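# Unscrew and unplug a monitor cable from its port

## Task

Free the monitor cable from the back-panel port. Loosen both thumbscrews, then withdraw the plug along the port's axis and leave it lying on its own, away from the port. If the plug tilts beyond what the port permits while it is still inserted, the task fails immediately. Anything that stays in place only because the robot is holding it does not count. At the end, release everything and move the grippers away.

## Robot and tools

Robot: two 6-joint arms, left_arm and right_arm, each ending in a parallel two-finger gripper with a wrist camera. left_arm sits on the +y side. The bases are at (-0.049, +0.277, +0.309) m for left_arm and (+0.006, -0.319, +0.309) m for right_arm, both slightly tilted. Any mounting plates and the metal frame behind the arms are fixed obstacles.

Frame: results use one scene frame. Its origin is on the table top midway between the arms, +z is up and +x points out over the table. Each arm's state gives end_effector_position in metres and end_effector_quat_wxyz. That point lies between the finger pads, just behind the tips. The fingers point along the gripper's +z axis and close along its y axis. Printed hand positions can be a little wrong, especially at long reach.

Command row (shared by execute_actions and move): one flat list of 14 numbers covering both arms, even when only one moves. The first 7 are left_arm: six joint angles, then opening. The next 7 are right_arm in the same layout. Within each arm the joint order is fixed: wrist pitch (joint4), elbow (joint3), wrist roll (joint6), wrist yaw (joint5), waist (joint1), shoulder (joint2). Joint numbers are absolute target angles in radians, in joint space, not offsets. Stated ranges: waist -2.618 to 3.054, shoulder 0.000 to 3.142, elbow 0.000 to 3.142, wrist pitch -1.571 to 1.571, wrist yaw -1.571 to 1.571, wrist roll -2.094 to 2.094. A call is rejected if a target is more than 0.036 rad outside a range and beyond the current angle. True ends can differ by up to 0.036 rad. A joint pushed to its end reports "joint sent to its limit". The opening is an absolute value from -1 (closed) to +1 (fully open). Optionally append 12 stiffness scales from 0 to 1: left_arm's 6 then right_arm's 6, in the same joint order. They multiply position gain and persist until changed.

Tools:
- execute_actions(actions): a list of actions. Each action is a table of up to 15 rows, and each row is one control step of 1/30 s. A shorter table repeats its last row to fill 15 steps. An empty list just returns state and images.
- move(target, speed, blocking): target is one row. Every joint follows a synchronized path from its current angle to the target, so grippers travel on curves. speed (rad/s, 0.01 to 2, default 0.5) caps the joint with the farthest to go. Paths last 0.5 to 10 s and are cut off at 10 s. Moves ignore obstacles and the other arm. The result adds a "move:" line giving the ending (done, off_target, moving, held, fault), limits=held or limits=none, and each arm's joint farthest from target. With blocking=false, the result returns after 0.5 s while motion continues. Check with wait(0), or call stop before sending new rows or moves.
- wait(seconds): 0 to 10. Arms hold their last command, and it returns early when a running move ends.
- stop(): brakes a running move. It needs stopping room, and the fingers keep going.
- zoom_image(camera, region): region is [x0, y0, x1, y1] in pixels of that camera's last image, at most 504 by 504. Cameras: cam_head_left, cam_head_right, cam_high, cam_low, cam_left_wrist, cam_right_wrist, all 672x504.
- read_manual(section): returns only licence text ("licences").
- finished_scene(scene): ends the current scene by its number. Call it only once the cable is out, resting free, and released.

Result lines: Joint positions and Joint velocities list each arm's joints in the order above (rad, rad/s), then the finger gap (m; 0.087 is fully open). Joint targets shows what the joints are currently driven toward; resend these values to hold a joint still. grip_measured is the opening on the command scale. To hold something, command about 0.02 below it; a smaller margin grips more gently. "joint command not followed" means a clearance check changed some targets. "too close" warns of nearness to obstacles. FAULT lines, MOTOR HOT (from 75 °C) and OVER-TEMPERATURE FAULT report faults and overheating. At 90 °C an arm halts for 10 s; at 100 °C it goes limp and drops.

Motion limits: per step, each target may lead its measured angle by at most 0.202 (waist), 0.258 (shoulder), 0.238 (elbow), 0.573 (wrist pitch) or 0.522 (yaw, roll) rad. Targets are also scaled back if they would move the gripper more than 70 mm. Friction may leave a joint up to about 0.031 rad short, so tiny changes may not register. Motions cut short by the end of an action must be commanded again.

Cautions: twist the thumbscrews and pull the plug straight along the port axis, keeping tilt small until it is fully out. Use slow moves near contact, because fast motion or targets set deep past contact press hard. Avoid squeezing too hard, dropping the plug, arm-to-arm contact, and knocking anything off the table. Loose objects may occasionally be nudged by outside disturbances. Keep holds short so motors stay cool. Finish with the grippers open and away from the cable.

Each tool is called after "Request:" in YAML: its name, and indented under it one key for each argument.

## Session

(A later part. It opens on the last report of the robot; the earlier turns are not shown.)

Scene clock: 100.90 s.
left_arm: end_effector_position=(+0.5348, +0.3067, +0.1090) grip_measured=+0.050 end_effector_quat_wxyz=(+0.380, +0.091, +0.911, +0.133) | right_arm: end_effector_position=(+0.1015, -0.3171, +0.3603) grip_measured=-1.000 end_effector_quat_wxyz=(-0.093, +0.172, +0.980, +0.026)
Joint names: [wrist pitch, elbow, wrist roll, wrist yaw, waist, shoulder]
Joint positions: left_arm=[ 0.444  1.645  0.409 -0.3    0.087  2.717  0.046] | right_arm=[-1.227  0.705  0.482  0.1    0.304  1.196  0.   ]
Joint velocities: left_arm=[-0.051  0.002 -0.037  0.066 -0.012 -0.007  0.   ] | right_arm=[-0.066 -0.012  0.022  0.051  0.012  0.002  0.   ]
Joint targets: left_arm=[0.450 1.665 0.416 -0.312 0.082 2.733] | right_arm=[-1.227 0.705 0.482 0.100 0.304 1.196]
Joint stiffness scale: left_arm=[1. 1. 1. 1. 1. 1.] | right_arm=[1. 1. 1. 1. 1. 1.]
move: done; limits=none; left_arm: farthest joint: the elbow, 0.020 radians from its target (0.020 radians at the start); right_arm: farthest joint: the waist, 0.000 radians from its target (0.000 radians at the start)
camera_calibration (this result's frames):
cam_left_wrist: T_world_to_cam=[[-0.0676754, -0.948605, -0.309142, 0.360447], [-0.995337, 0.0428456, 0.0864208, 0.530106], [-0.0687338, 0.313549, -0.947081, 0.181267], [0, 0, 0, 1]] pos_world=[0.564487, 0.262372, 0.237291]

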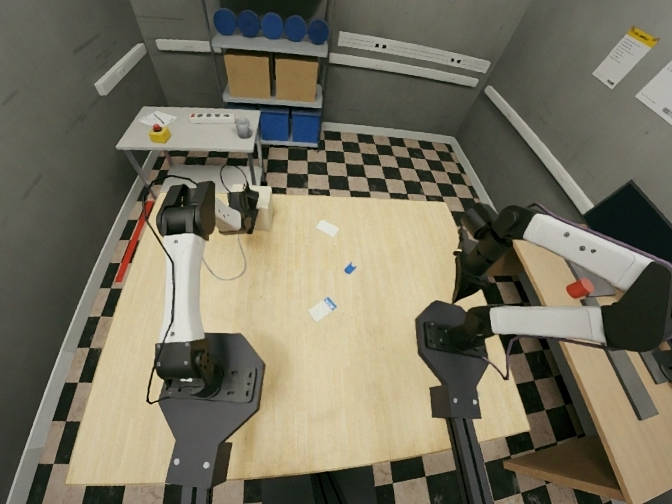

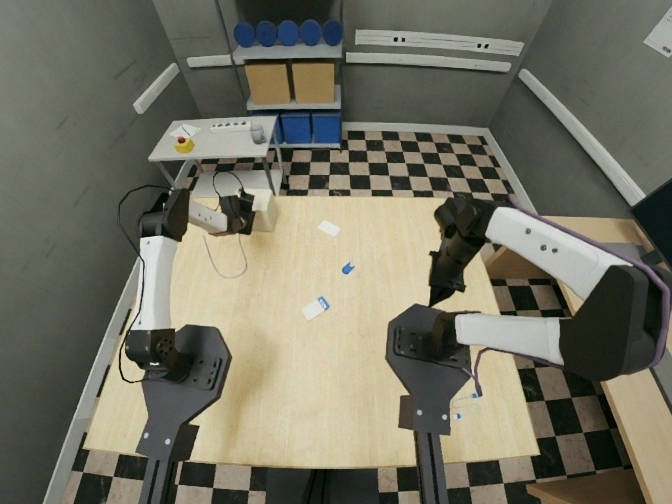

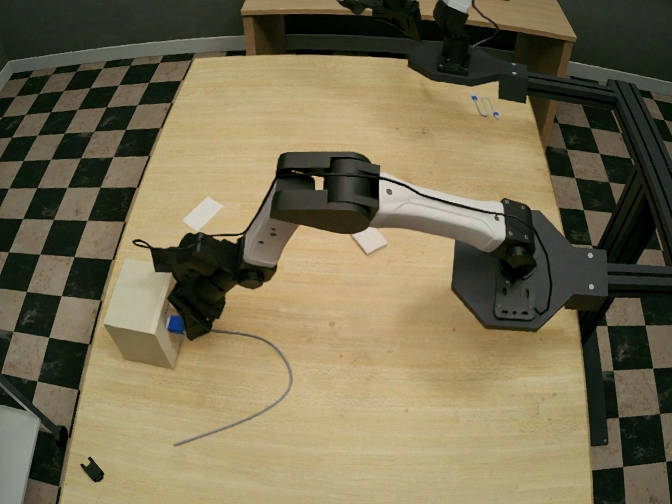

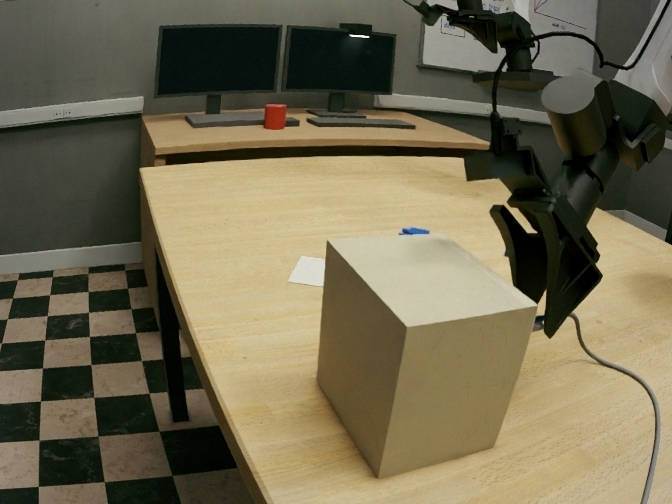

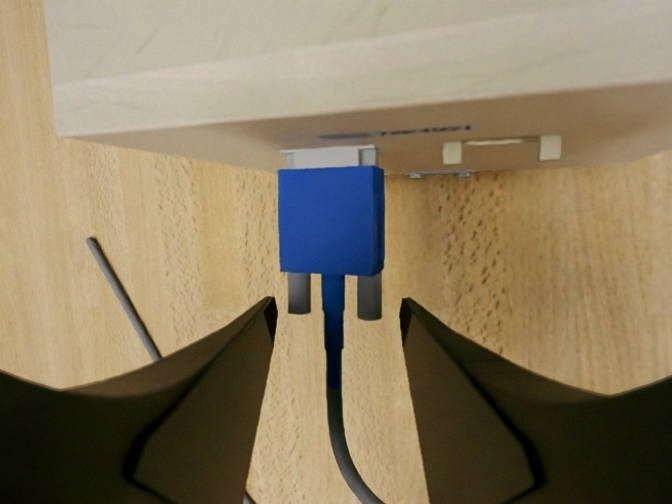

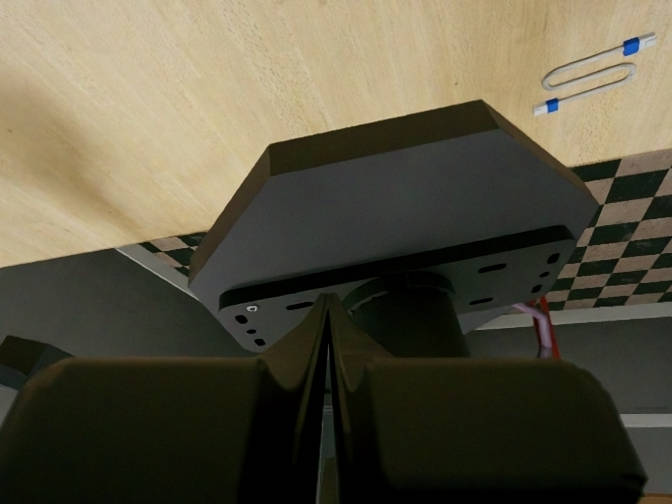

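Request:
execute_actions:
  actions:
    - [[0.45,1.672,0.416,-0.311,0.083,2.71,-0.1,-1.23,0.7,0.48,0.1,0.3,1.2,-1]]
    - [[0.45,1.666,0.41,-0.3,0.088,2.71,-0.15,-1.23,0.7,0.48,0.1,0.3,1.2,-1],[0.45,1.666,0.41,-0.3,0.088,2.71,-0.2,-1.23,0.7,0.48,0.1,0.3,1.2,-1],[0.45,1.666,0.41,-0.3,0.088,2.71,-0.24,-1.23,0.7,0.48,0.1,0.3,1.2,-1],[0.45,1.666,0.41,-0.3,0.088,2.71,-0.27,-1.23,0.7,0.48,0.1,0.3,1.2,-1],[0.45,1.666,0.41,-0.3,0.088,2.71,-0.3,-1.23,0.7,0.48,0.1,0.3,1.2,-1],[0.45,1.666,0.41,-0.3,0.088,2.71,-0.33,-1.23,0.7,0.48,0.1,0.3,1.2,-1],[0.426,1.666,0.39,-0.277,0.095,2.707,-0.4,-1.23,0.7,0.48,0.1,0.3,1.2,-1]]
    - [[0.414,1.666,0.374,-0.254,0.102,2.702,-0.4,-1.23,0.7,0.48,0.1,0.3,1.2,-1],[0.403,1.666,0.358,-0.231,0.110,2.697,-0.4,-1.23,0.7,0.48,0.1,0.3,1.2,-1],[0.392,1.666,0.342,-0.208,0.117,2.692,-0.4,-1.23,0.7,0.48,0.1,0.3,1.2,-1],[0.381,1.666,0.326,-0.185,0.124,2.687,-0.4,-1.23,0.7,0.48,0.1,0.3,1.2,-1],[0.37,1.667,0.31,-0.162,0.131,2.683,-0.4,-1.23,0.7,0.48,0.1,0.3,1.2,-1],[0.36,1.668,0.295,-0.139,0.139,2.68,-0.4,-1.23,0.7,0.48,0.1,0.3,1.2,-1],[0.35,1.67,0.279,-0.116,0.146,2.677,-0.4,-1.23,0.7,0.48,0.1,0.3,1.2,-1],[0.34,1.672,0.264,-0.093,0.153,2.674,-0.4,-1.23,0.7,0.48,0.1,0.3,1.2,-1],[0.33,1.674,0.249,-0.07,0.16,2.672,-0.4,-1.23,0.7,0.48,0.1,0.3,1.2,-1],[0.321,1.677,0.234,-0.046,0.168,2.67,-0.4,-1.23,0.7,0.48,0.1,0.3,1.2,-1],[0.312,1.68,0.219,-0.023,0.175,2.67,-0.4,-1.23,0.7,0.48,0.1,0.3,1.2,-1],[0.303,1.684,0.205,0.001,0.183,2.675,-0.4,-1.23,0.7,0.48,0.1,0.3,1.2,-1],[0.294,1.688,0.19,0.024,0.19,2.68,-0.4,-1.23,0.7,0.48,0.1,0.3,1.2,-1],[0.286,1.692,0.176,0.048,0.198,2.685,-0.4,-1.23,0.7,0.48,0.1,0.3,1.2,-1],[0.277,1.697,0.162,0.072,0.205,2.69,-0.4,-1.23,0.7,0.48,0.1,0.3,1.2,-1]]
    - [[0.269,1.702,0.148,0.096,0.213,2.693,-0.4,-1.23,0.7,0.48,0.1,0.3,1.2,-1],[0.261,1.707,0.134,0.12,0.22,2.694,-0.4,-1.23,0.7,0.48,0.1,0.3,1.2,-1],[0.254,1.713,0.12,0.143,0.228,2.696,-0.4,-1.23,0.7,0.48,0.1,0.3,1.2,-1],[0.246,1.719,0.106,0.167,0.235,2.698,-0.4,-1.23,0.7,0.48,0.1,0.3,1.2,-1],[0.239,1.725,0.093,0.191,0.243,2.7,-0.4,-1.23,0.7,0.48,0.1,0.3,1.2,-1],[0.232,1.732,0.08,0.215,0.251,2.703,-0.4,-1.23,0.7,0.48,0.1,0.3,1.2,-1],[0.226,1.74,0.067,0.239,0.259,2.707,-0.4,-1.23,0.7,0.48,0.1,0.3,1.2,-1],[0.219,1.747,0.054,0.263,0.266,2.711,-0.4,-1.23,0.7,0.48,0.1,0.3,1.2,-1],[0.213,1.755,0.041,0.288,0.274,2.716,-0.4,-1.23,0.7,0.48,0.1,0.3,1.2,-1]]
    - [[0.23,1.74,0.06,0.268,0.267,2.7,-0.05,-1.23,0.7,0.48,0.1,0.3,1.2,-1],[0.23,1.74,0.06,0.268,0.267,2.7,-0.05,-1.23,0.7,0.48,0.1,0.3,1.2,-1],[0.237,1.722,0.067,0.254,0.262,2.691,-0.05,-1.23,0.7,0.48,0.1,0.3,1.2,-1],[0.25,1.707,0.093,0.205,0.247,2.683,-0.05,-1.23,0.7,0.48,0.1,0.3,1.2,-1],[0.263,1.692,0.119,0.157,0.231,2.676,-0.05,-1.23,0.7,0.48,0.1,0.3,1.2,-1],[0.278,1.68,0.146,0.109,0.216,2.672,-0.05,-1.23,0.7,0.48,0.1,0.3,1.2,-1],[0.293,1.669,0.174,0.062,0.201,2.669,-0.05,-1.23,0.7,0.48,0.1,0.3,1.2,-1],[0.31,1.659,0.202,0.014,0.186,2.67,-0.05,-1.23,0.7,0.48,0.1,0.3,1.2,-1],[0.327,1.651,0.231,-0.033,0.171,2.68,-0.05,-1.23,0.7,0.48,0.1,0.3,1.2,-1],[0.345,1.644,0.26,-0.08,0.156,2.694,-0.05,-1.23,0.7,0.48,0.1,0.3,1.2,-1],[0.364,1.639,0.29,-0.127,0.141,2.698,-0.05,-1.23,0.7,0.48,0.1,0.3,1.2,-1],[0.384,1.635,0.321,-0.173,0.127,2.704,-0.05,-1.23,0.7,0.48,0.1,0.3,1.2,-1],[0.405,1.633,0.352,-0.219,0.112,2.711,-0.05,-1.23,0.7,0.48,0.1,0.3,1.2,-1],[0.427,1.633,0.384,-0.265,0.098,2.721,-0.05,-1.23,0.7,0.48,0.1,0.3,1.2,-1],[0.45,1.633,0.416,-0.311,0.083,2.731,-0.05,-1.23,0.7,0.48,0.1,0.3,1.2,-1]]

Request:
wait:
  seconds: 0.3

Scene clock: 106.00 s.
left_arm: end_effector_position=(+0.5373, +0.3013, +0.1100) grip_measured=-0.050 end_effector_quat_wxyz=(+0.385, +0.056, +0.920, +0.049) | right_arm: end_effector_position=(+0.1015, -0.3171, +0.3603) grip_measured=-1.000 end_effector_quat_wxyz=(-0.093, +0.172, +0.980, +0.026)
Joint names: [wrist pitch, elbow, wrist roll, wrist yaw, waist, shoulder]
Joint positions: left_arm=[ 0.374  1.657  0.295 -0.144  0.129  2.691  0.042] | right_arm=[-1.227  0.705  0.482  0.1    0.304  1.196  0.   ]
Joint velocities: left_arm=[ 0.491 -0.046  0.857 -1.223 -0.398  0.208 -0.001] | right_arm=[ 0.022  0.017 -0.022  0.007 -0.007  0.007  0.   ]
Joint targets: left_arm=[0.450 1.633 0.416 -0.311 0.083 2.731] | right_arm=[-1.230 0.700 0.480 0.100 0.300 1.200]
Joint stiffness scale: left_arm=[1. 1. 1. 1. 1. 1.] | right_arm=[1. 1. 1. 1. 1. 1.]
camera_calibration (this result's frames):
cam_left_wrist: T_world_to_cam=[[-0.0684668, -0.989033, -0.130864, 0.348836], [-0.994956, 0.0580518, 0.0818122, 0.52845], [-0.0733181, 0.135805, -0.988019, 0.244545], [0, 0, 0, 1]] pos_world=[0.567598, 0.281122, 0.244032]

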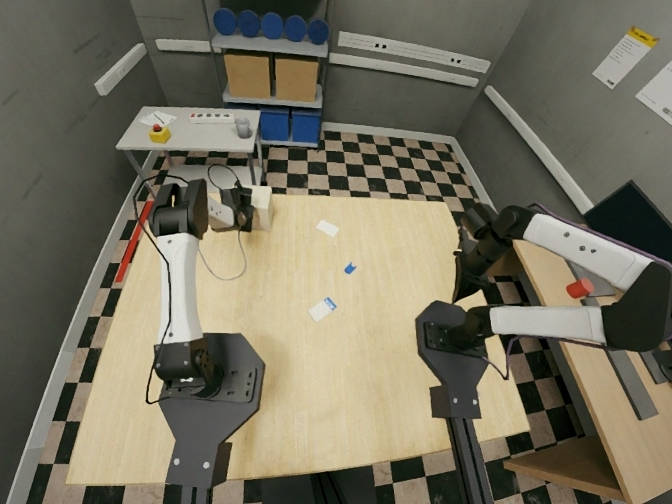

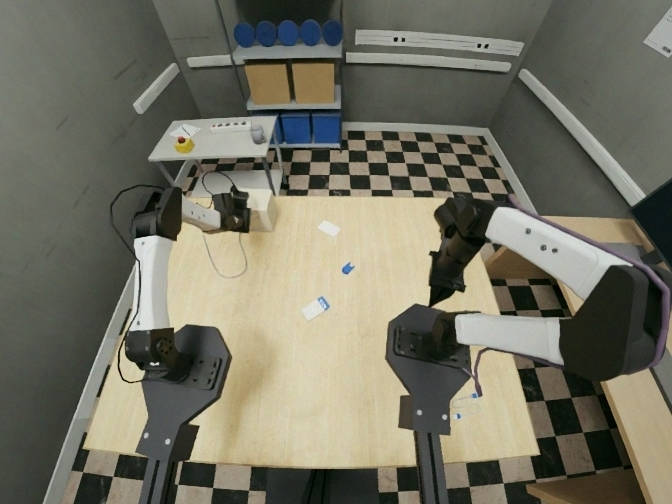

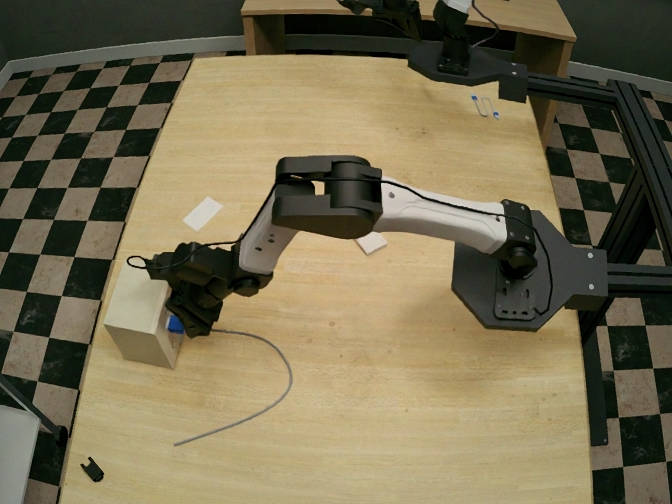

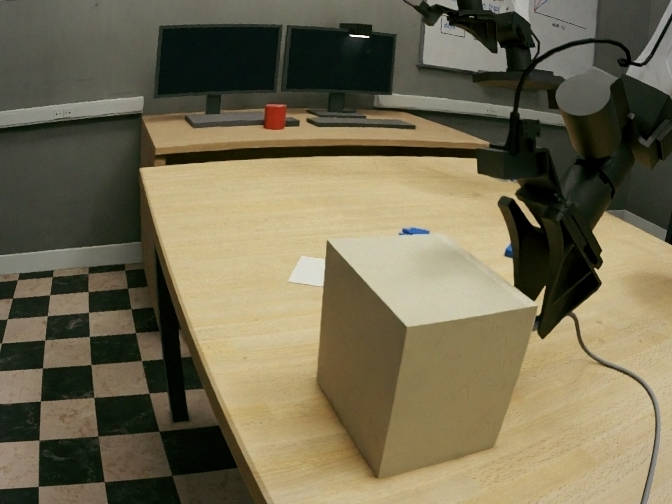

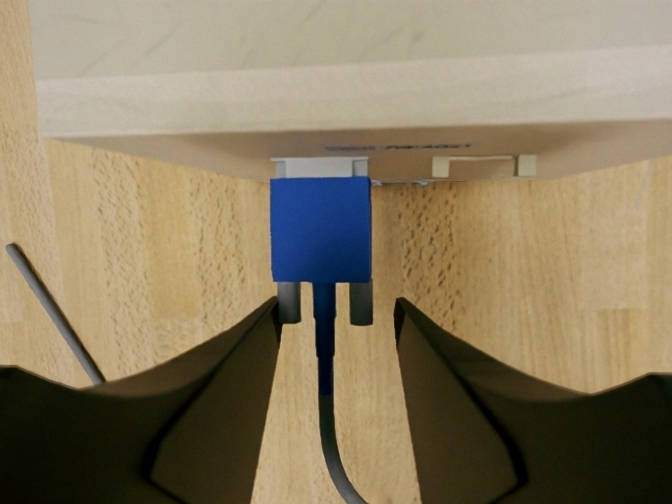

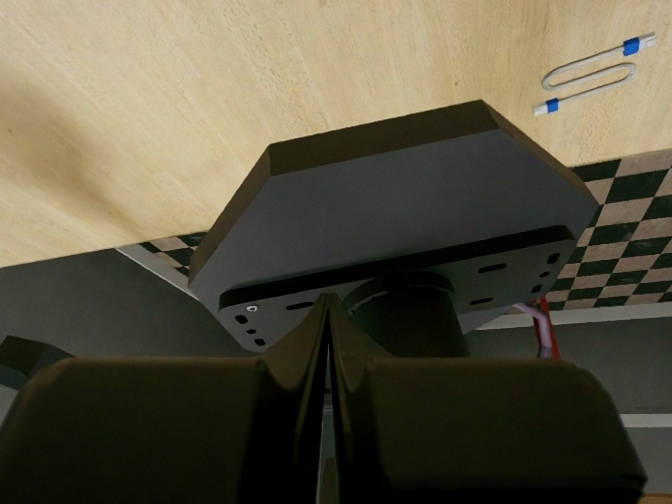

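Scene clock: 106.30 s.
left_arm: end_effector_position=(+0.5375, +0.3047, +0.1110) grip_measured=-0.050 end_effector_quat_wxyz=(+0.384, +0.087, +0.911, +0.125) | right_arm: end_effector_position=(+0.1015, -0.3171, +0.3603) grip_measured=-1.000 end_effector_quat_wxyz=(-0.093, +0.172, +0.980, +0.026)
Joint names: [wrist pitch, elbow, wrist roll, wrist yaw, waist, shoulder]
Joint positions: left_arm=[ 0.436  1.651  0.397 -0.284  0.088  2.714  0.042] | right_arm=[-1.227  0.705  0.482  0.1    0.304  1.196  0.   ]
Joint velocities: left_arm=[ 0.051 -0.017  0.168 -0.11   0.017  0.012 -0.001] | right_arm=[ 0.007  0.002  0.051 -0.007 -0.007 -0.017  0.   ]
Joint targets: left_arm=[0.450 1.633 0.416 -0.311 0.083 2.731] | right_arm=[-1.230 0.700 0.480 0.100 0.300 1.200]
Joint stiffness scale: left_arm=[1. 1. 1. 1. 1. 1.] | right_arm=[1. 1. 1. 1. 1. 1.]
wait: 0.30 s; no rest
camera_calibration (this result's frames):
cam_left_wrist: T_world_to_cam=[[-0.0676902, -0.954192, -0.291437, 0.359089], [-0.995736, 0.0462614, 0.0798091, 0.53259], [-0.062671, 0.295597, -0.953255, 0.186851], [0, 0, 0, 1]] pos_world=[0.566336, 0.262769, 0.240263]

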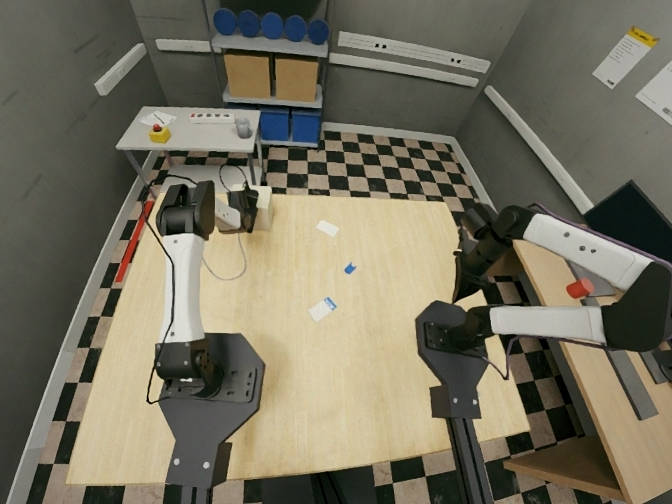

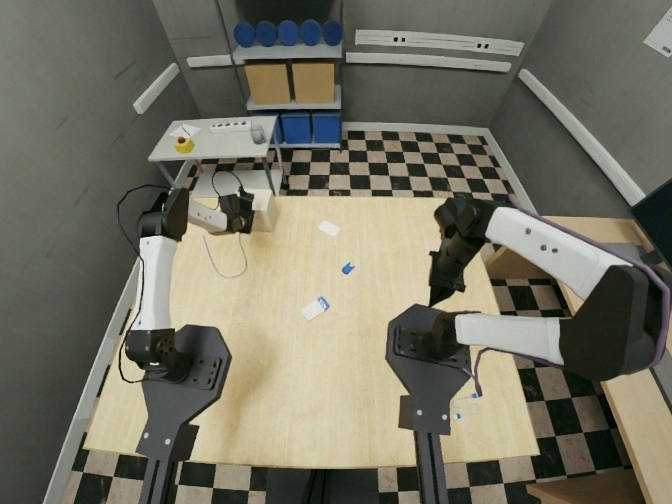

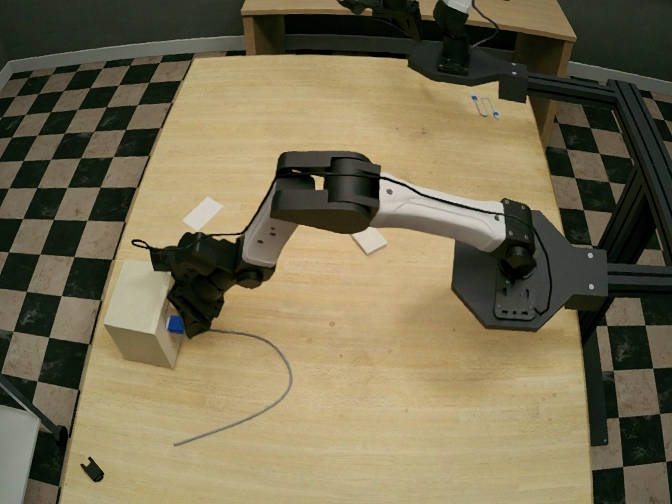

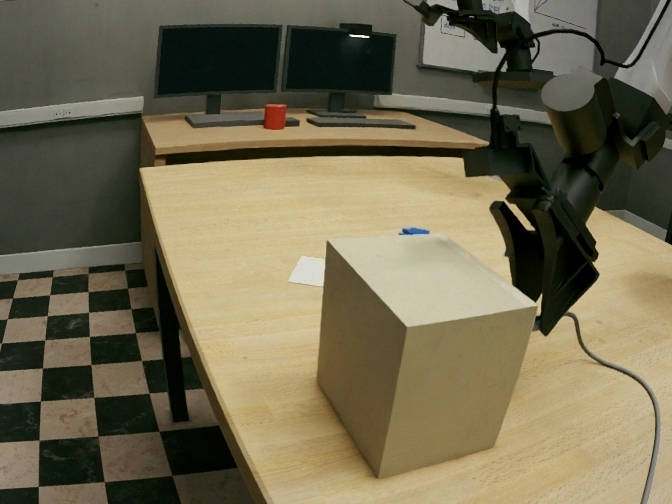

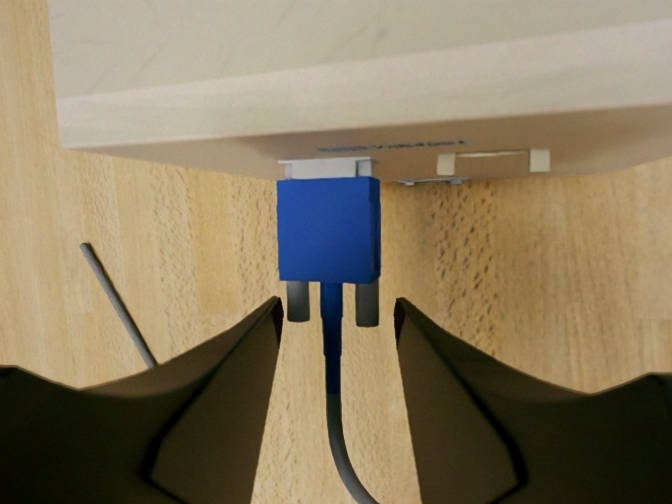

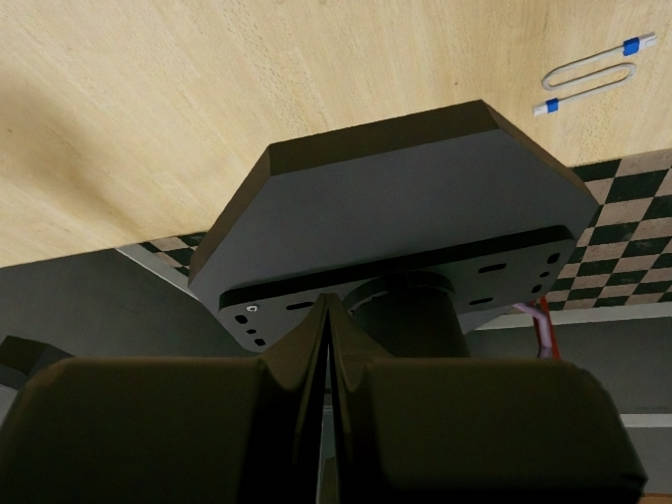

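Request:
execute_actions:
  actions:
    - [[0.45,1.65,0.416,-0.311,0.088,2.72,-0.2,-1.23,0.7,0.48,0.1,0.3,1.2,-1],[0.45,1.65,0.416,-0.311,0.088,2.72,-0.24,-1.23,0.7,0.48,0.1,0.3,1.2,-1],[0.45,1.66,0.416,-0.311,0.088,2.71,-0.27,-1.23,0.7,0.48,0.1,0.3,1.2,-1],[0.45,1.666,0.41,-0.3,0.088,2.71,-0.3,-1.23,0.7,0.48,0.1,0.3,1.2,-1],[0.45,1.666,0.41,-0.3,0.088,2.71,-0.34,-1.23,0.7,0.48,0.1,0.3,1.2,-1],[0.426,1.666,0.39,-0.277,0.095,2.707,-0.4,-1.23,0.7,0.48,0.1,0.3,1.2,-1],[0.414,1.666,0.374,-0.254,0.102,2.702,-0.4,-1.23,0.7,0.48,0.1,0.3,1.2,-1],[0.403,1.666,0.358,-0.231,0.110,2.697,-0.4,-1.23,0.7,0.48,0.1,0.3,1.2,-1],[0.392,1.666,0.342,-0.208,0.117,2.692,-0.4,-1.23,0.7,0.48,0.1,0.3,1.2,-1],[0.381,1.666,0.326,-0.185,0.124,2.687,-0.4,-1.23,0.7,0.48,0.1,0.3,1.2,-1],[0.37,1.667,0.31,-0.162,0.131,2.683,-0.4,-1.23,0.7,0.48,0.1,0.3,1.2,-1],[0.36,1.668,0.295,-0.139,0.139,2.68,-0.4,-1.23,0.7,0.48,0.1,0.3,1.2,-1],[0.35,1.67,0.279,-0.116,0.146,2.677,-0.4,-1.23,0.7,0.48,0.1,0.3,1.2,-1],[0.34,1.672,0.264,-0.093,0.153,2.674,-0.4,-1.23,0.7,0.48,0.1,0.3,1.2,-1],[0.33,1.674,0.249,-0.07,0.16,2.672,-0.4,-1.23,0.7,0.48,0.1,0.3,1.2,-1]]
    - [[0.321,1.677,0.234,-0.046,0.168,2.67,-0.4,-1.23,0.7,0.48,0.1,0.3,1.2,-1],[0.312,1.68,0.219,-0.023,0.175,2.67,-0.4,-1.23,0.7,0.48,0.1,0.3,1.2,-1],[0.303,1.684,0.205,0.001,0.183,2.675,-0.4,-1.23,0.7,0.48,0.1,0.3,1.2,-1],[0.294,1.688,0.19,0.024,0.19,2.68,-0.4,-1.23,0.7,0.48,0.1,0.3,1.2,-1],[0.286,1.692,0.176,0.048,0.198,2.685,-0.4,-1.23,0.7,0.48,0.1,0.3,1.2,-1],[0.277,1.697,0.162,0.072,0.205,2.69,-0.4,-1.23,0.7,0.48,0.1,0.3,1.2,-1],[0.269,1.702,0.148,0.096,0.213,2.693,-0.4,-1.23,0.7,0.48,0.1,0.3,1.2,-1],[0.261,1.707,0.134,0.12,0.22,2.694,-0.4,-1.23,0.7,0.48,0.1,0.3,1.2,-1],[0.254,1.713,0.12,0.143,0.228,2.696,-0.4,-1.23,0.7,0.48,0.1,0.3,1.2,-1],[0.246,1.719,0.106,0.167,0.235,2.698,-0.4,-1.23,0.7,0.48,0.1,0.3,1.2,-1],[0.239,1.725,0.093,0.191,0.243,2.7,-0.4,-1.23,0.7,0.48,0.1,0.3,1.2,-1],[0.232,1.732,0.08,0.215,0.251,2.703,-0.4,-1.23,0.7,0.48,0.1,0.3,1.2,-1],[0.226,1.74,0.067,0.239,0.259,2.707,-0.4,-1.23,0.7,0.48,0.1,0.3,1.2,-1],[0.219,1.747,0.054,0.263,0.266,2.711,-0.4,-1.23,0.7,0.48,0.1,0.3,1.2,-1],[0.213,1.755,0.041,0.288,0.274,2.716,-0.4,-1.23,0.7,0.48,0.1,0.3,1.2,-1]]
    - [[0.213,1.755,0.041,0.288,0.274,2.716,-0.4,-1.23,0.7,0.48,0.1,0.3,1.2,-1],[0.213,1.755,0.041,0.288,0.274,2.716,-0.4,-1.23,0.7,0.48,0.1,0.3,1.2,-1],[0.213,1.755,0.041,0.288,0.274,2.716,0.15,-1.23,0.7,0.48,0.1,0.3,1.2,-1],[0.25,1.707,0.093,0.205,0.262,2.683,0.15,-1.23,0.7,0.48,0.1,0.3,1.2,-1],[0.263,1.692,0.119,0.157,0.247,2.676,0.15,-1.23,0.7,0.48,0.1,0.3,1.2,-1],[0.278,1.68,0.146,0.109,0.231,2.672,0.15,-1.23,0.7,0.48,0.1,0.3,1.2,-1],[0.293,1.669,0.174,0.062,0.216,2.669,0.15,-1.23,0.7,0.48,0.1,0.3,1.2,-1],[0.31,1.659,0.202,0.014,0.201,2.67,0.15,-1.23,0.7,0.48,0.1,0.3,1.2,-1],[0.327,1.651,0.231,-0.033,0.186,2.68,0.15,-1.23,0.7,0.48,0.1,0.3,1.2,-1],[0.345,1.644,0.26,-0.08,0.171,2.694,0.15,-1.23,0.7,0.48,0.1,0.3,1.2,-1],[0.364,1.639,0.29,-0.127,0.156,2.698,0.15,-1.23,0.7,0.48,0.1,0.3,1.2,-1],[0.384,1.635,0.321,-0.173,0.141,2.704,0.15,-1.23,0.7,0.48,0.1,0.3,1.2,-1],[0.405,1.633,0.352,-0.219,0.127,2.711,0.15,-1.23,0.7,0.48,0.1,0.3,1.2,-1],[0.427,1.633,0.384,-0.265,0.112,2.721,0.15,-1.23,0.7,0.48,0.1,0.3,1.2,-1],[0.45,1.633,0.416,-0.311,0.098,2.731,0.15,-1.23,0.7,0.48,0.1,0.3,1.2,-1]]
    - [[0.45,1.633,0.416,-0.311,0.083,2.731,0.0,-1.23,0.7,0.48,0.1,0.3,1.2,-1]]
    - [[0.45,1.65,0.416,-0.311,0.088,2.72,-0.2,-1.23,0.7,0.48,0.1,0.3,1.2,-1],[0.45,1.65,0.416,-0.311,0.088,2.72,-0.24,-1.23,0.7,0.48,0.1,0.3,1.2,-1],[0.45,1.66,0.416,-0.311,0.088,2.71,-0.27,-1.23,0.7,0.48,0.1,0.3,1.2,-1],[0.45,1.666,0.41,-0.3,0.088,2.71,-0.3,-1.23,0.7,0.48,0.1,0.3,1.2,-1],[0.45,1.666,0.41,-0.3,0.088,2.71,-0.34,-1.23,0.7,0.48,0.1,0.3,1.2,-1],[0.426,1.666,0.39,-0.277,0.095,2.707,-0.4,-1.23,0.7,0.48,0.1,0.3,1.2,-1],[0.414,1.666,0.374,-0.254,0.102,2.702,-0.4,-1.23,0.7,0.48,0.1,0.3,1.2,-1],[0.403,1.666,0.358,-0.231,0.110,2.697,-0.4,-1.23,0.7,0.48,0.1,0.3,1.2,-1],[0.392,1.666,0.342,-0.208,0.117,2.692,-0.4,-1.23,0.7,0.48,0.1,0.3,1.2,-1],[0.381,1.666,0.326,-0.185,0.124,2.687,-0.4,-1.23,0.7,0.48,0.1,0.3,1.2,-1],[0.37,1.667,0.31,-0.162,0.131,2.683,-0.4,-1.23,0.7,0.48,0.1,0.3,1.2,-1],[0.36,1.668,0.295,-0.139,0.139,2.68,-0.4,-1.23,0.7,0.48,0.1,0.3,1.2,-1],[0.35,1.67,0.279,-0.116,0.146,2.677,-0.4,-1.23,0.7,0.48,0.1,0.3,1.2,-1],[0.34,1.672,0.264,-0.093,0.153,2.674,-0.4,-1.23,0.7,0.48,0.1,0.3,1.2,-1],[0.33,1.674,0.249,-0.07,0.16,2.672,-0.4,-1.23,0.7,0.48,0.1,0.3,1.2,-1]]
    - [[0.321,1.677,0.234,-0.046,0.168,2.67,-0.4,-1.23,0.7,0.48,0.1,0.3,1.2,-1],[0.312,1.68,0.219,-0.023,0.175,2.67,-0.4,-1.23,0.7,0.48,0.1,0.3,1.2,-1],[0.303,1.684,0.205,0.001,0.183,2.675,-0.4,-1.23,0.7,0.48,0.1,0.3,1.2,-1],[0.294,1.688,0.19,0.024,0.19,2.68,-0.4,-1.23,0.7,0.48,0.1,0.3,1.2,-1],[0.286,1.692,0.176,0.048,0.198,2.685,-0.4,-1.23,0.7,0.48,0.1,0.3,1.2,-1],[0.277,1.697,0.162,0.072,0.205,2.69,-0.4,-1.23,0.7,0.48,0.1,0.3,1.2,-1],[0.269,1.702,0.148,0.096,0.213,2.693,-0.4,-1.23,0.7,0.48,0.1,0.3,1.2,-1],[0.261,1.707,0.134,0.12,0.22,2.694,-0.4,-1.23,0.7,0.48,0.1,0.3,1.2,-1],[0.254,1.713,0.12,0.143,0.228,2.696,-0.4,-1.23,0.7,0.48,0.1,0.3,1.2,-1],[0.246,1.719,0.106,0.167,0.235,2.698,-0.4,-1.23,0.7,0.48,0.1,0.3,1.2,-1],[0.239,1.725,0.093,0.191,0.243,2.7,-0.4,-1.23,0.7,0.48,0.1,0.3,1.2,-1],[0.232,1.732,0.08,0.215,0.251,2.703,-0.4,-1.23,0.7,0.48,0.1,0.3,1.2,-1],[0.226,1.74,0.067,0.239,0.259,2.707,-0.4,-1.23,0.7,0.48,0.1,0.3,1.2,-1],[0.219,1.747,0.054,0.263,0.266,2.711,-0.4,-1.23,0.7,0.48,0.1,0.3,1.2,-1],[0.213,1.755,0.041,0.288,0.274,2.716,-0.4,-1.23,0.7,0.48,0.1,0.3,1.2,-1]]
    - [[0.213,1.755,0.041,0.288,0.274,2.716,-0.4,-1.23,0.7,0.48,0.1,0.3,1.2,-1],[0.213,1.755,0.041,0.288,0.274,2.716,-0.4,-1.23,0.7,0.48,0.1,0.3,1.2,-1],[0.213,1.755,0.041,0.288,0.274,2.716,0.15,-1.23,0.7,0.48,0.1,0.3,1.2,-1],[0.25,1.707,0.093,0.205,0.262,2.683,0.15,-1.23,0.7,0.48,0.1,0.3,1.2,-1],[0.263,1.692,0.119,0.157,0.247,2.676,0.15,-1.23,0.7,0.48,0.1,0.3,1.2,-1],[0.278,1.68,0.146,0.109,0.231,2.672,0.15,-1.23,0.7,0.48,0.1,0.3,1.2,-1],[0.293,1.669,0.174,0.062,0.216,2.669,0.15,-1.23,0.7,0.48,0.1,0.3,1.2,-1],[0.31,1.659,0.202,0.014,0.201,2.67,0.15,-1.23,0.7,0.48,0.1,0.3,1.2,-1],[0.327,1.651,0.231,-0.033,0.186,2.68,0.15,-1.23,0.7,0.48,0.1,0.3,1.2,-1],[0.345,1.644,0.26,-0.08,0.171,2.694,0.15,-1.23,0.7,0.48,0.1,0.3,1.2,-1],[0.364,1.639,0.29,-0.127,0.156,2.698,0.15,-1.23,0.7,0.48,0.1,0.3,1.2,-1],[0.384,1.635,0.321,-0.173,0.141,2.704,0.15,-1.23,0.7,0.48,0.1,0.3,1.2,-1],[0.405,1.633,0.352,-0.219,0.127,2.711,0.15,-1.23,0.7,0.48,0.1,0.3,1.2,-1],[0.427,1.633,0.384,-0.265,0.112,2.721,0.15,-1.23,0.7,0.48,0.1,0.3,1.2,-1],[0.45,1.633,0.416,-0.311,0.098,2.731,0.15,-1.23,0.7,0.48,0.1,0.3,1.2,-1]]
    - [[0.45,1.633,0.416,-0.311,0.083,2.731,0.0,-1.23,0.7,0.48,0.1,0.3,1.2,-1]]
    - [[0.45,1.65,0.416,-0.311,0.088,2.72,-0.2,-1.23,0.7,0.48,0.1,0.3,1.2,-1],[0.45,1.65,0.416,-0.311,0.088,2.72,-0.24,-1.23,0.7,0.48,0.1,0.3,1.2,-1],[0.45,1.66,0.416,-0.311,0.088,2.71,-0.27,-1.23,0.7,0.48,0.1,0.3,1.2,-1],[0.45,1.666,0.41,-0.3,0.088,2.71,-0.3,-1.23,0.7,0.48,0.1,0.3,1.2,-1],[0.45,1.666,0.41,-0.3,0.088,2.71,-0.34,-1.23,0.7,0.48,0.1,0.3,1.2,-1],[0.426,1.666,0.39,-0.277,0.095,2.707,-0.4,-1.23,0.7,0.48,0.1,0.3,1.2,-1],[0.414,1.666,0.374,-0.254,0.102,2.702,-0.4,-1.23,0.7,0.48,0.1,0.3,1.2,-1],[0.403,1.666,0.358,-0.231,0.110,2.697,-0.4,-1.23,0.7,0.48,0.1,0.3,1.2,-1],[0.392,1.666,0.342,-0.208,0.117,2.692,-0.4,-1.23,0.7,0.48,0.1,0.3,1.2,-1],[0.381,1.666,0.326,-0.185,0.124,2.687,-0.4,-1.23,0.7,0.48,0.1,0.3,1.2,-1],[0.37,1.667,0.31,-0.162,0.131,2.683,-0.4,-1.23,0.7,0.48,0.1,0.3,1.2,-1],[0.36,1.668,0.295,-0.139,0.139,2.68,-0.4,-1.23,0.7,0.48,0.1,0.3,1.2,-1],[0.35,1.67,0.279,-0.116,0.146,2.677,-0.4,-1.23,0.7,0.48,0.1,0.3,1.2,-1],[0.34,1.672,0.264,-0.093,0.153,2.674,-0.4,-1.23,0.7,0.48,0.1,0.3,1.2,-1],[0.33,1.674,0.249,-0.07,0.16,2.672,-0.4,-1.23,0.7,0.48,0.1,0.3,1.2,-1]]
    - [[0.321,1.677,0.234,-0.046,0.168,2.67,-0.4,-1.23,0.7,0.48,0.1,0.3,1.2,-1],[0.312,1.68,0.219,-0.023,0.175,2.67,-0.4,-1.23,0.7,0.48,0.1,0.3,1.2,-1],[0.303,1.684,0.205,0.001,0.183,2.675,-0.4,-1.23,0.7,0.48,0.1,0.3,1.2,-1],[0.294,1.688,0.19,0.024,0.19,2.68,-0.4,-1.23,0.7,0.48,0.1,0.3,1.2,-1],[0.286,1.692,0.176,0.048,0.198,2.685,-0.4,-1.23,0.7,0.48,0.1,0.3,1.2,-1],[0.277,1.697,0.162,0.072,0.205,2.69,-0.4,-1.23,0.7,0.48,0.1,0.3,1.2,-1],[0.269,1.702,0.148,0.096,0.213,2.693,-0.4,-1.23,0.7,0.48,0.1,0.3,1.2,-1],[0.261,1.707,0.134,0.12,0.22,2.694,-0.4,-1.23,0.7,0.48,0.1,0.3,1.2,-1],[0.254,1.713,0.12,0.143,0.228,2.696,-0.4,-1.23,0.7,0.48,0.1,0.3,1.2,-1],[0.246,1.719,0.106,0.167,0.235,2.698,-0.4,-1.23,0.7,0.48,0.1,0.3,1.2,-1],[0.239,1.725,0.093,0.191,0.243,2.7,-0.4,-1.23,0.7,0.48,0.1,0.3,1.2,-1],[0.232,1.732,0.08,0.215,0.251,2.703,-0.4,-1.23,0.7,0.48,0.1,0.3,1.2,-1],[0.226,1.74,0.067,0.239,0.259,2.707,-0.4,-1.23,0.7,0.48,0.1,0.3,1.2,-1],[0.219,1.747,0.054,0.263,0.266,2.711,-0.4,-1.23,0.7,0.48,0.1,0.3,1.2,-1],[0.213,1.755,0.041,0.288,0.274,2.716,-0.4,-1.23,0.7,0.48,0.1,0.3,1.2,-1]]
    - [[0.213,1.755,0.041,0.288,0.274,2.716,-0.4,-1.23,0.7,0.48,0.1,0.3,1.2,-1],[0.213,1.755,0.041,0.288,0.274,2.716,-0.4,-1.23,0.7,0.48,0.1,0.3,1.2,-1],[0.213,1.755,0.041,0.288,0.274,2.716,0.15,-1.23,0.7,0.48,0.1,0.3,1.2,-1],[0.25,1.707,0.093,0.205,0.262,2.683,0.15,-1.23,0.7,0.48,0.1,0.3,1.2,-1],[0.263,1.692,0.119,0.157,0.247,2.676,0.15,-1.23,0.7,0.48,0.1,0.3,1.2,-1],[0.278,1.68,0.146,0.109,0.231,2.672,0.15,-1.23,0.7,0.48,0.1,0.3,1.2,-1],[0.293,1.669,0.174,0.062,0.216,2.669,0.15,-1.23,0.7,0.48,0.1,0.3,1.2,-1],[0.31,1.659,0.202,0.014,0.201,2.67,0.15,-1.23,0.7,0.48,0.1,0.3,1.2,-1],[0.327,1.651,0.231,-0.033,0.186,2.68,0.15,-1.23,0.7,0.48,0.1,0.3,1.2,-1],[0.345,1.644,0.26,-0.08,0.171,2.694,0.15,-1.23,0.7,0.48,0.1,0.3,1.2,-1],[0.364,1.639,0.29,-0.127,0.156,2.698,0.15,-1.23,0.7,0.48,0.1,0.3,1.2,-1],[0.384,1.635,0.321,-0.173,0.141,2.704,0.15,-1.23,0.7,0.48,0.1,0.3,1.2,-1],[0.405,1.633,0.352,-0.219,0.127,2.711,0.15,-1.23,0.7,0.48,0.1,0.3,1.2,-1],[0.427,1.633,0.384,-0.265,0.112,2.721,0.15,-1.23,0.7,0.48,0.1,0.3,1.2,-1],[0.45,1.633,0.416,-0.311,0.098,2.731,0.15,-1.23,0.7,0.48,0.1,0.3,1.2,-1]]
    - [[0.45,1.633,0.416,-0.311,0.083,2.731,0.0,-1.23,0.7,0.48,0.1,0.3,1.2,-1]]

Request:
zoom_image:
  camera: "cam_left_wrist"
  region: [260, 150, 410, 340]

Scene clock: 118.63 s.
left_arm: end_effector_position=(+0.5397, +0.3064, +0.1135) grip_measured=+0.000 end_effector_quat_wxyz=(+0.386, +0.089, +0.909, +0.132) | right_arm: end_effector_position=(+0.1015, -0.3171, +0.3603) grip_measured=-1.000 end_effector_quat_wxyz=(-0.093, +0.172, +0.980, +0.026)
Joint names: [wrist pitch, elbow, wrist roll, wrist yaw, waist, shoulder]
Joint positions: left_arm=[ 0.442  1.656  0.406 -0.295  0.087  2.714  0.044] | right_arm=[-1.227  0.705  0.482  0.1    0.304  1.196  0.   ]
Joint velocities: left_arm=[-0.051 -0.007  0.081 -0.081  0.022 -0.012  0.001] | right_arm=[-0.037  0.012  0.007 -0.007 -0.017 -0.007  0.   ]
Joint targets: left_arm=[0.450 1.633 0.416 -0.311 0.083 2.731] | right_arm=[-1.230 0.700 0.480 0.100 0.300 1.200]
Joint stiffness scale: left_arm=[1. 1. 1. 1. 1. 1.] | right_arm=[1. 1. 1. 1. 1. 1.]
camera_calibration (this result's frames):
cam_left_wrist: T_world_to_cam=[[-0.0636041, -0.950157, -0.305214, 0.35975], [-0.996365, 0.0430913, 0.0734876, 0.536578], [-0.0566727, 0.308779, -0.949444, 0.181211], [0, 0, 0, 1]] pos_world=[0.567779, 0.262743, 0.242419]

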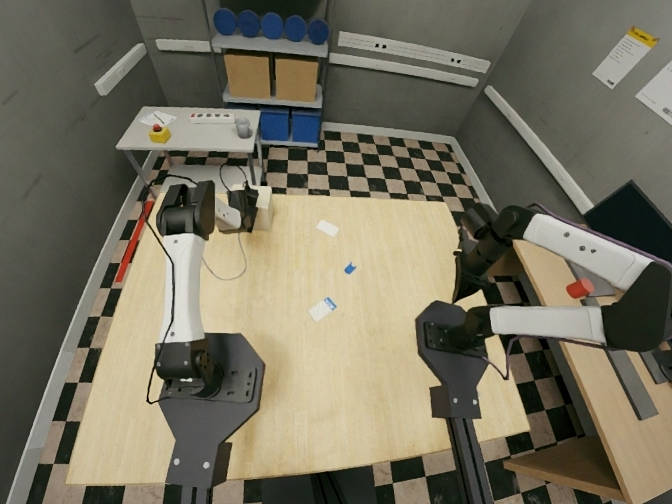

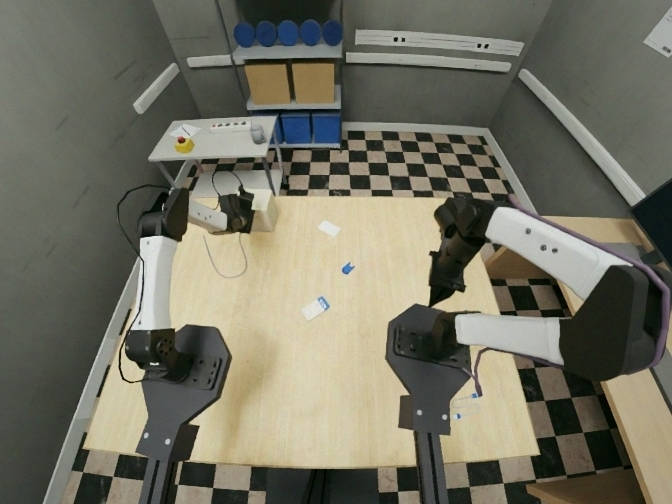

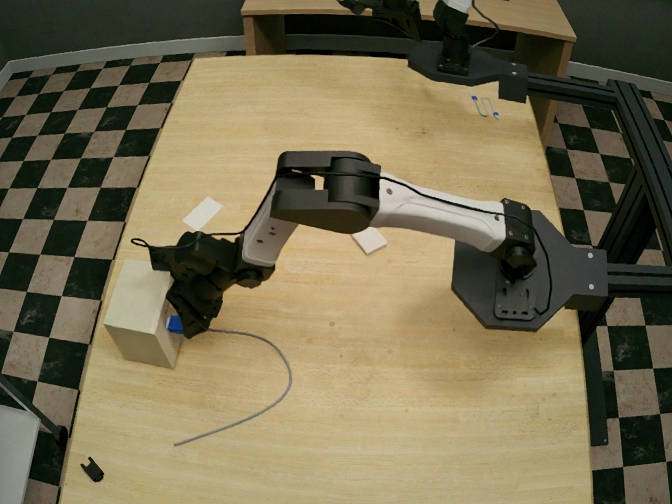

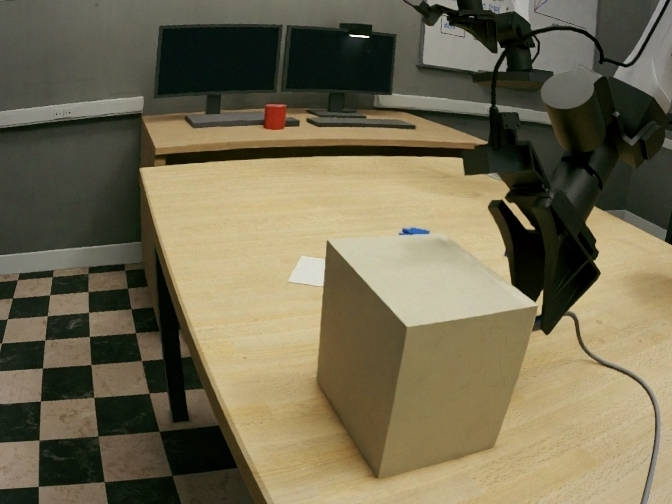

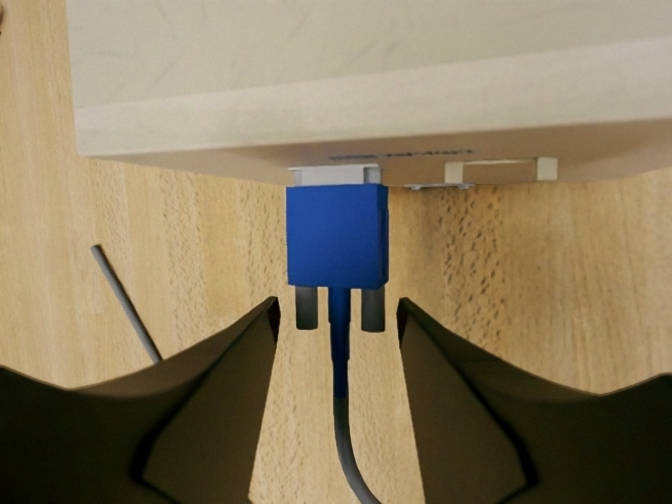

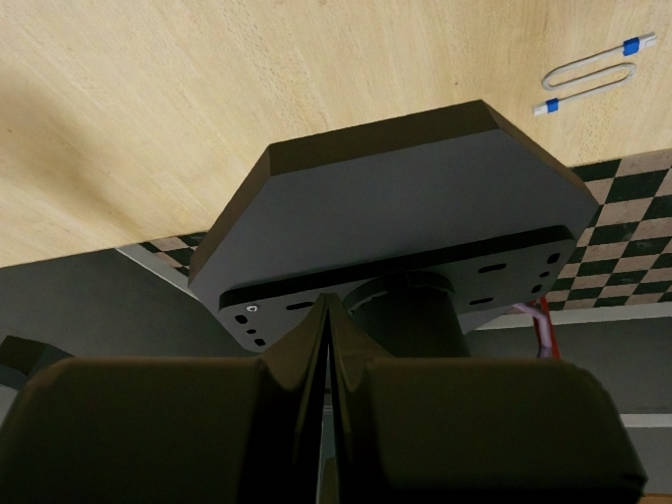

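Region (260, 150, 410, 340) of cam_left_wrist's 672x504 image, scaled by 2.653, with more detail than that image has; it fills the left 398 columns of this view, and the rest is white.

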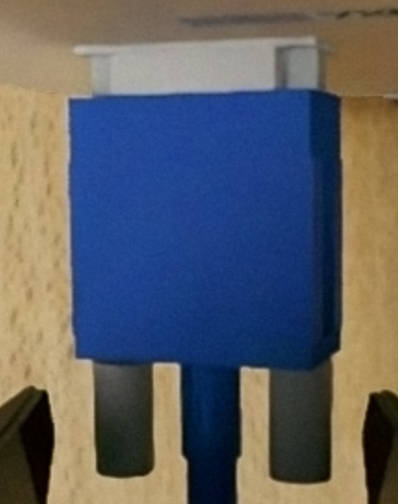

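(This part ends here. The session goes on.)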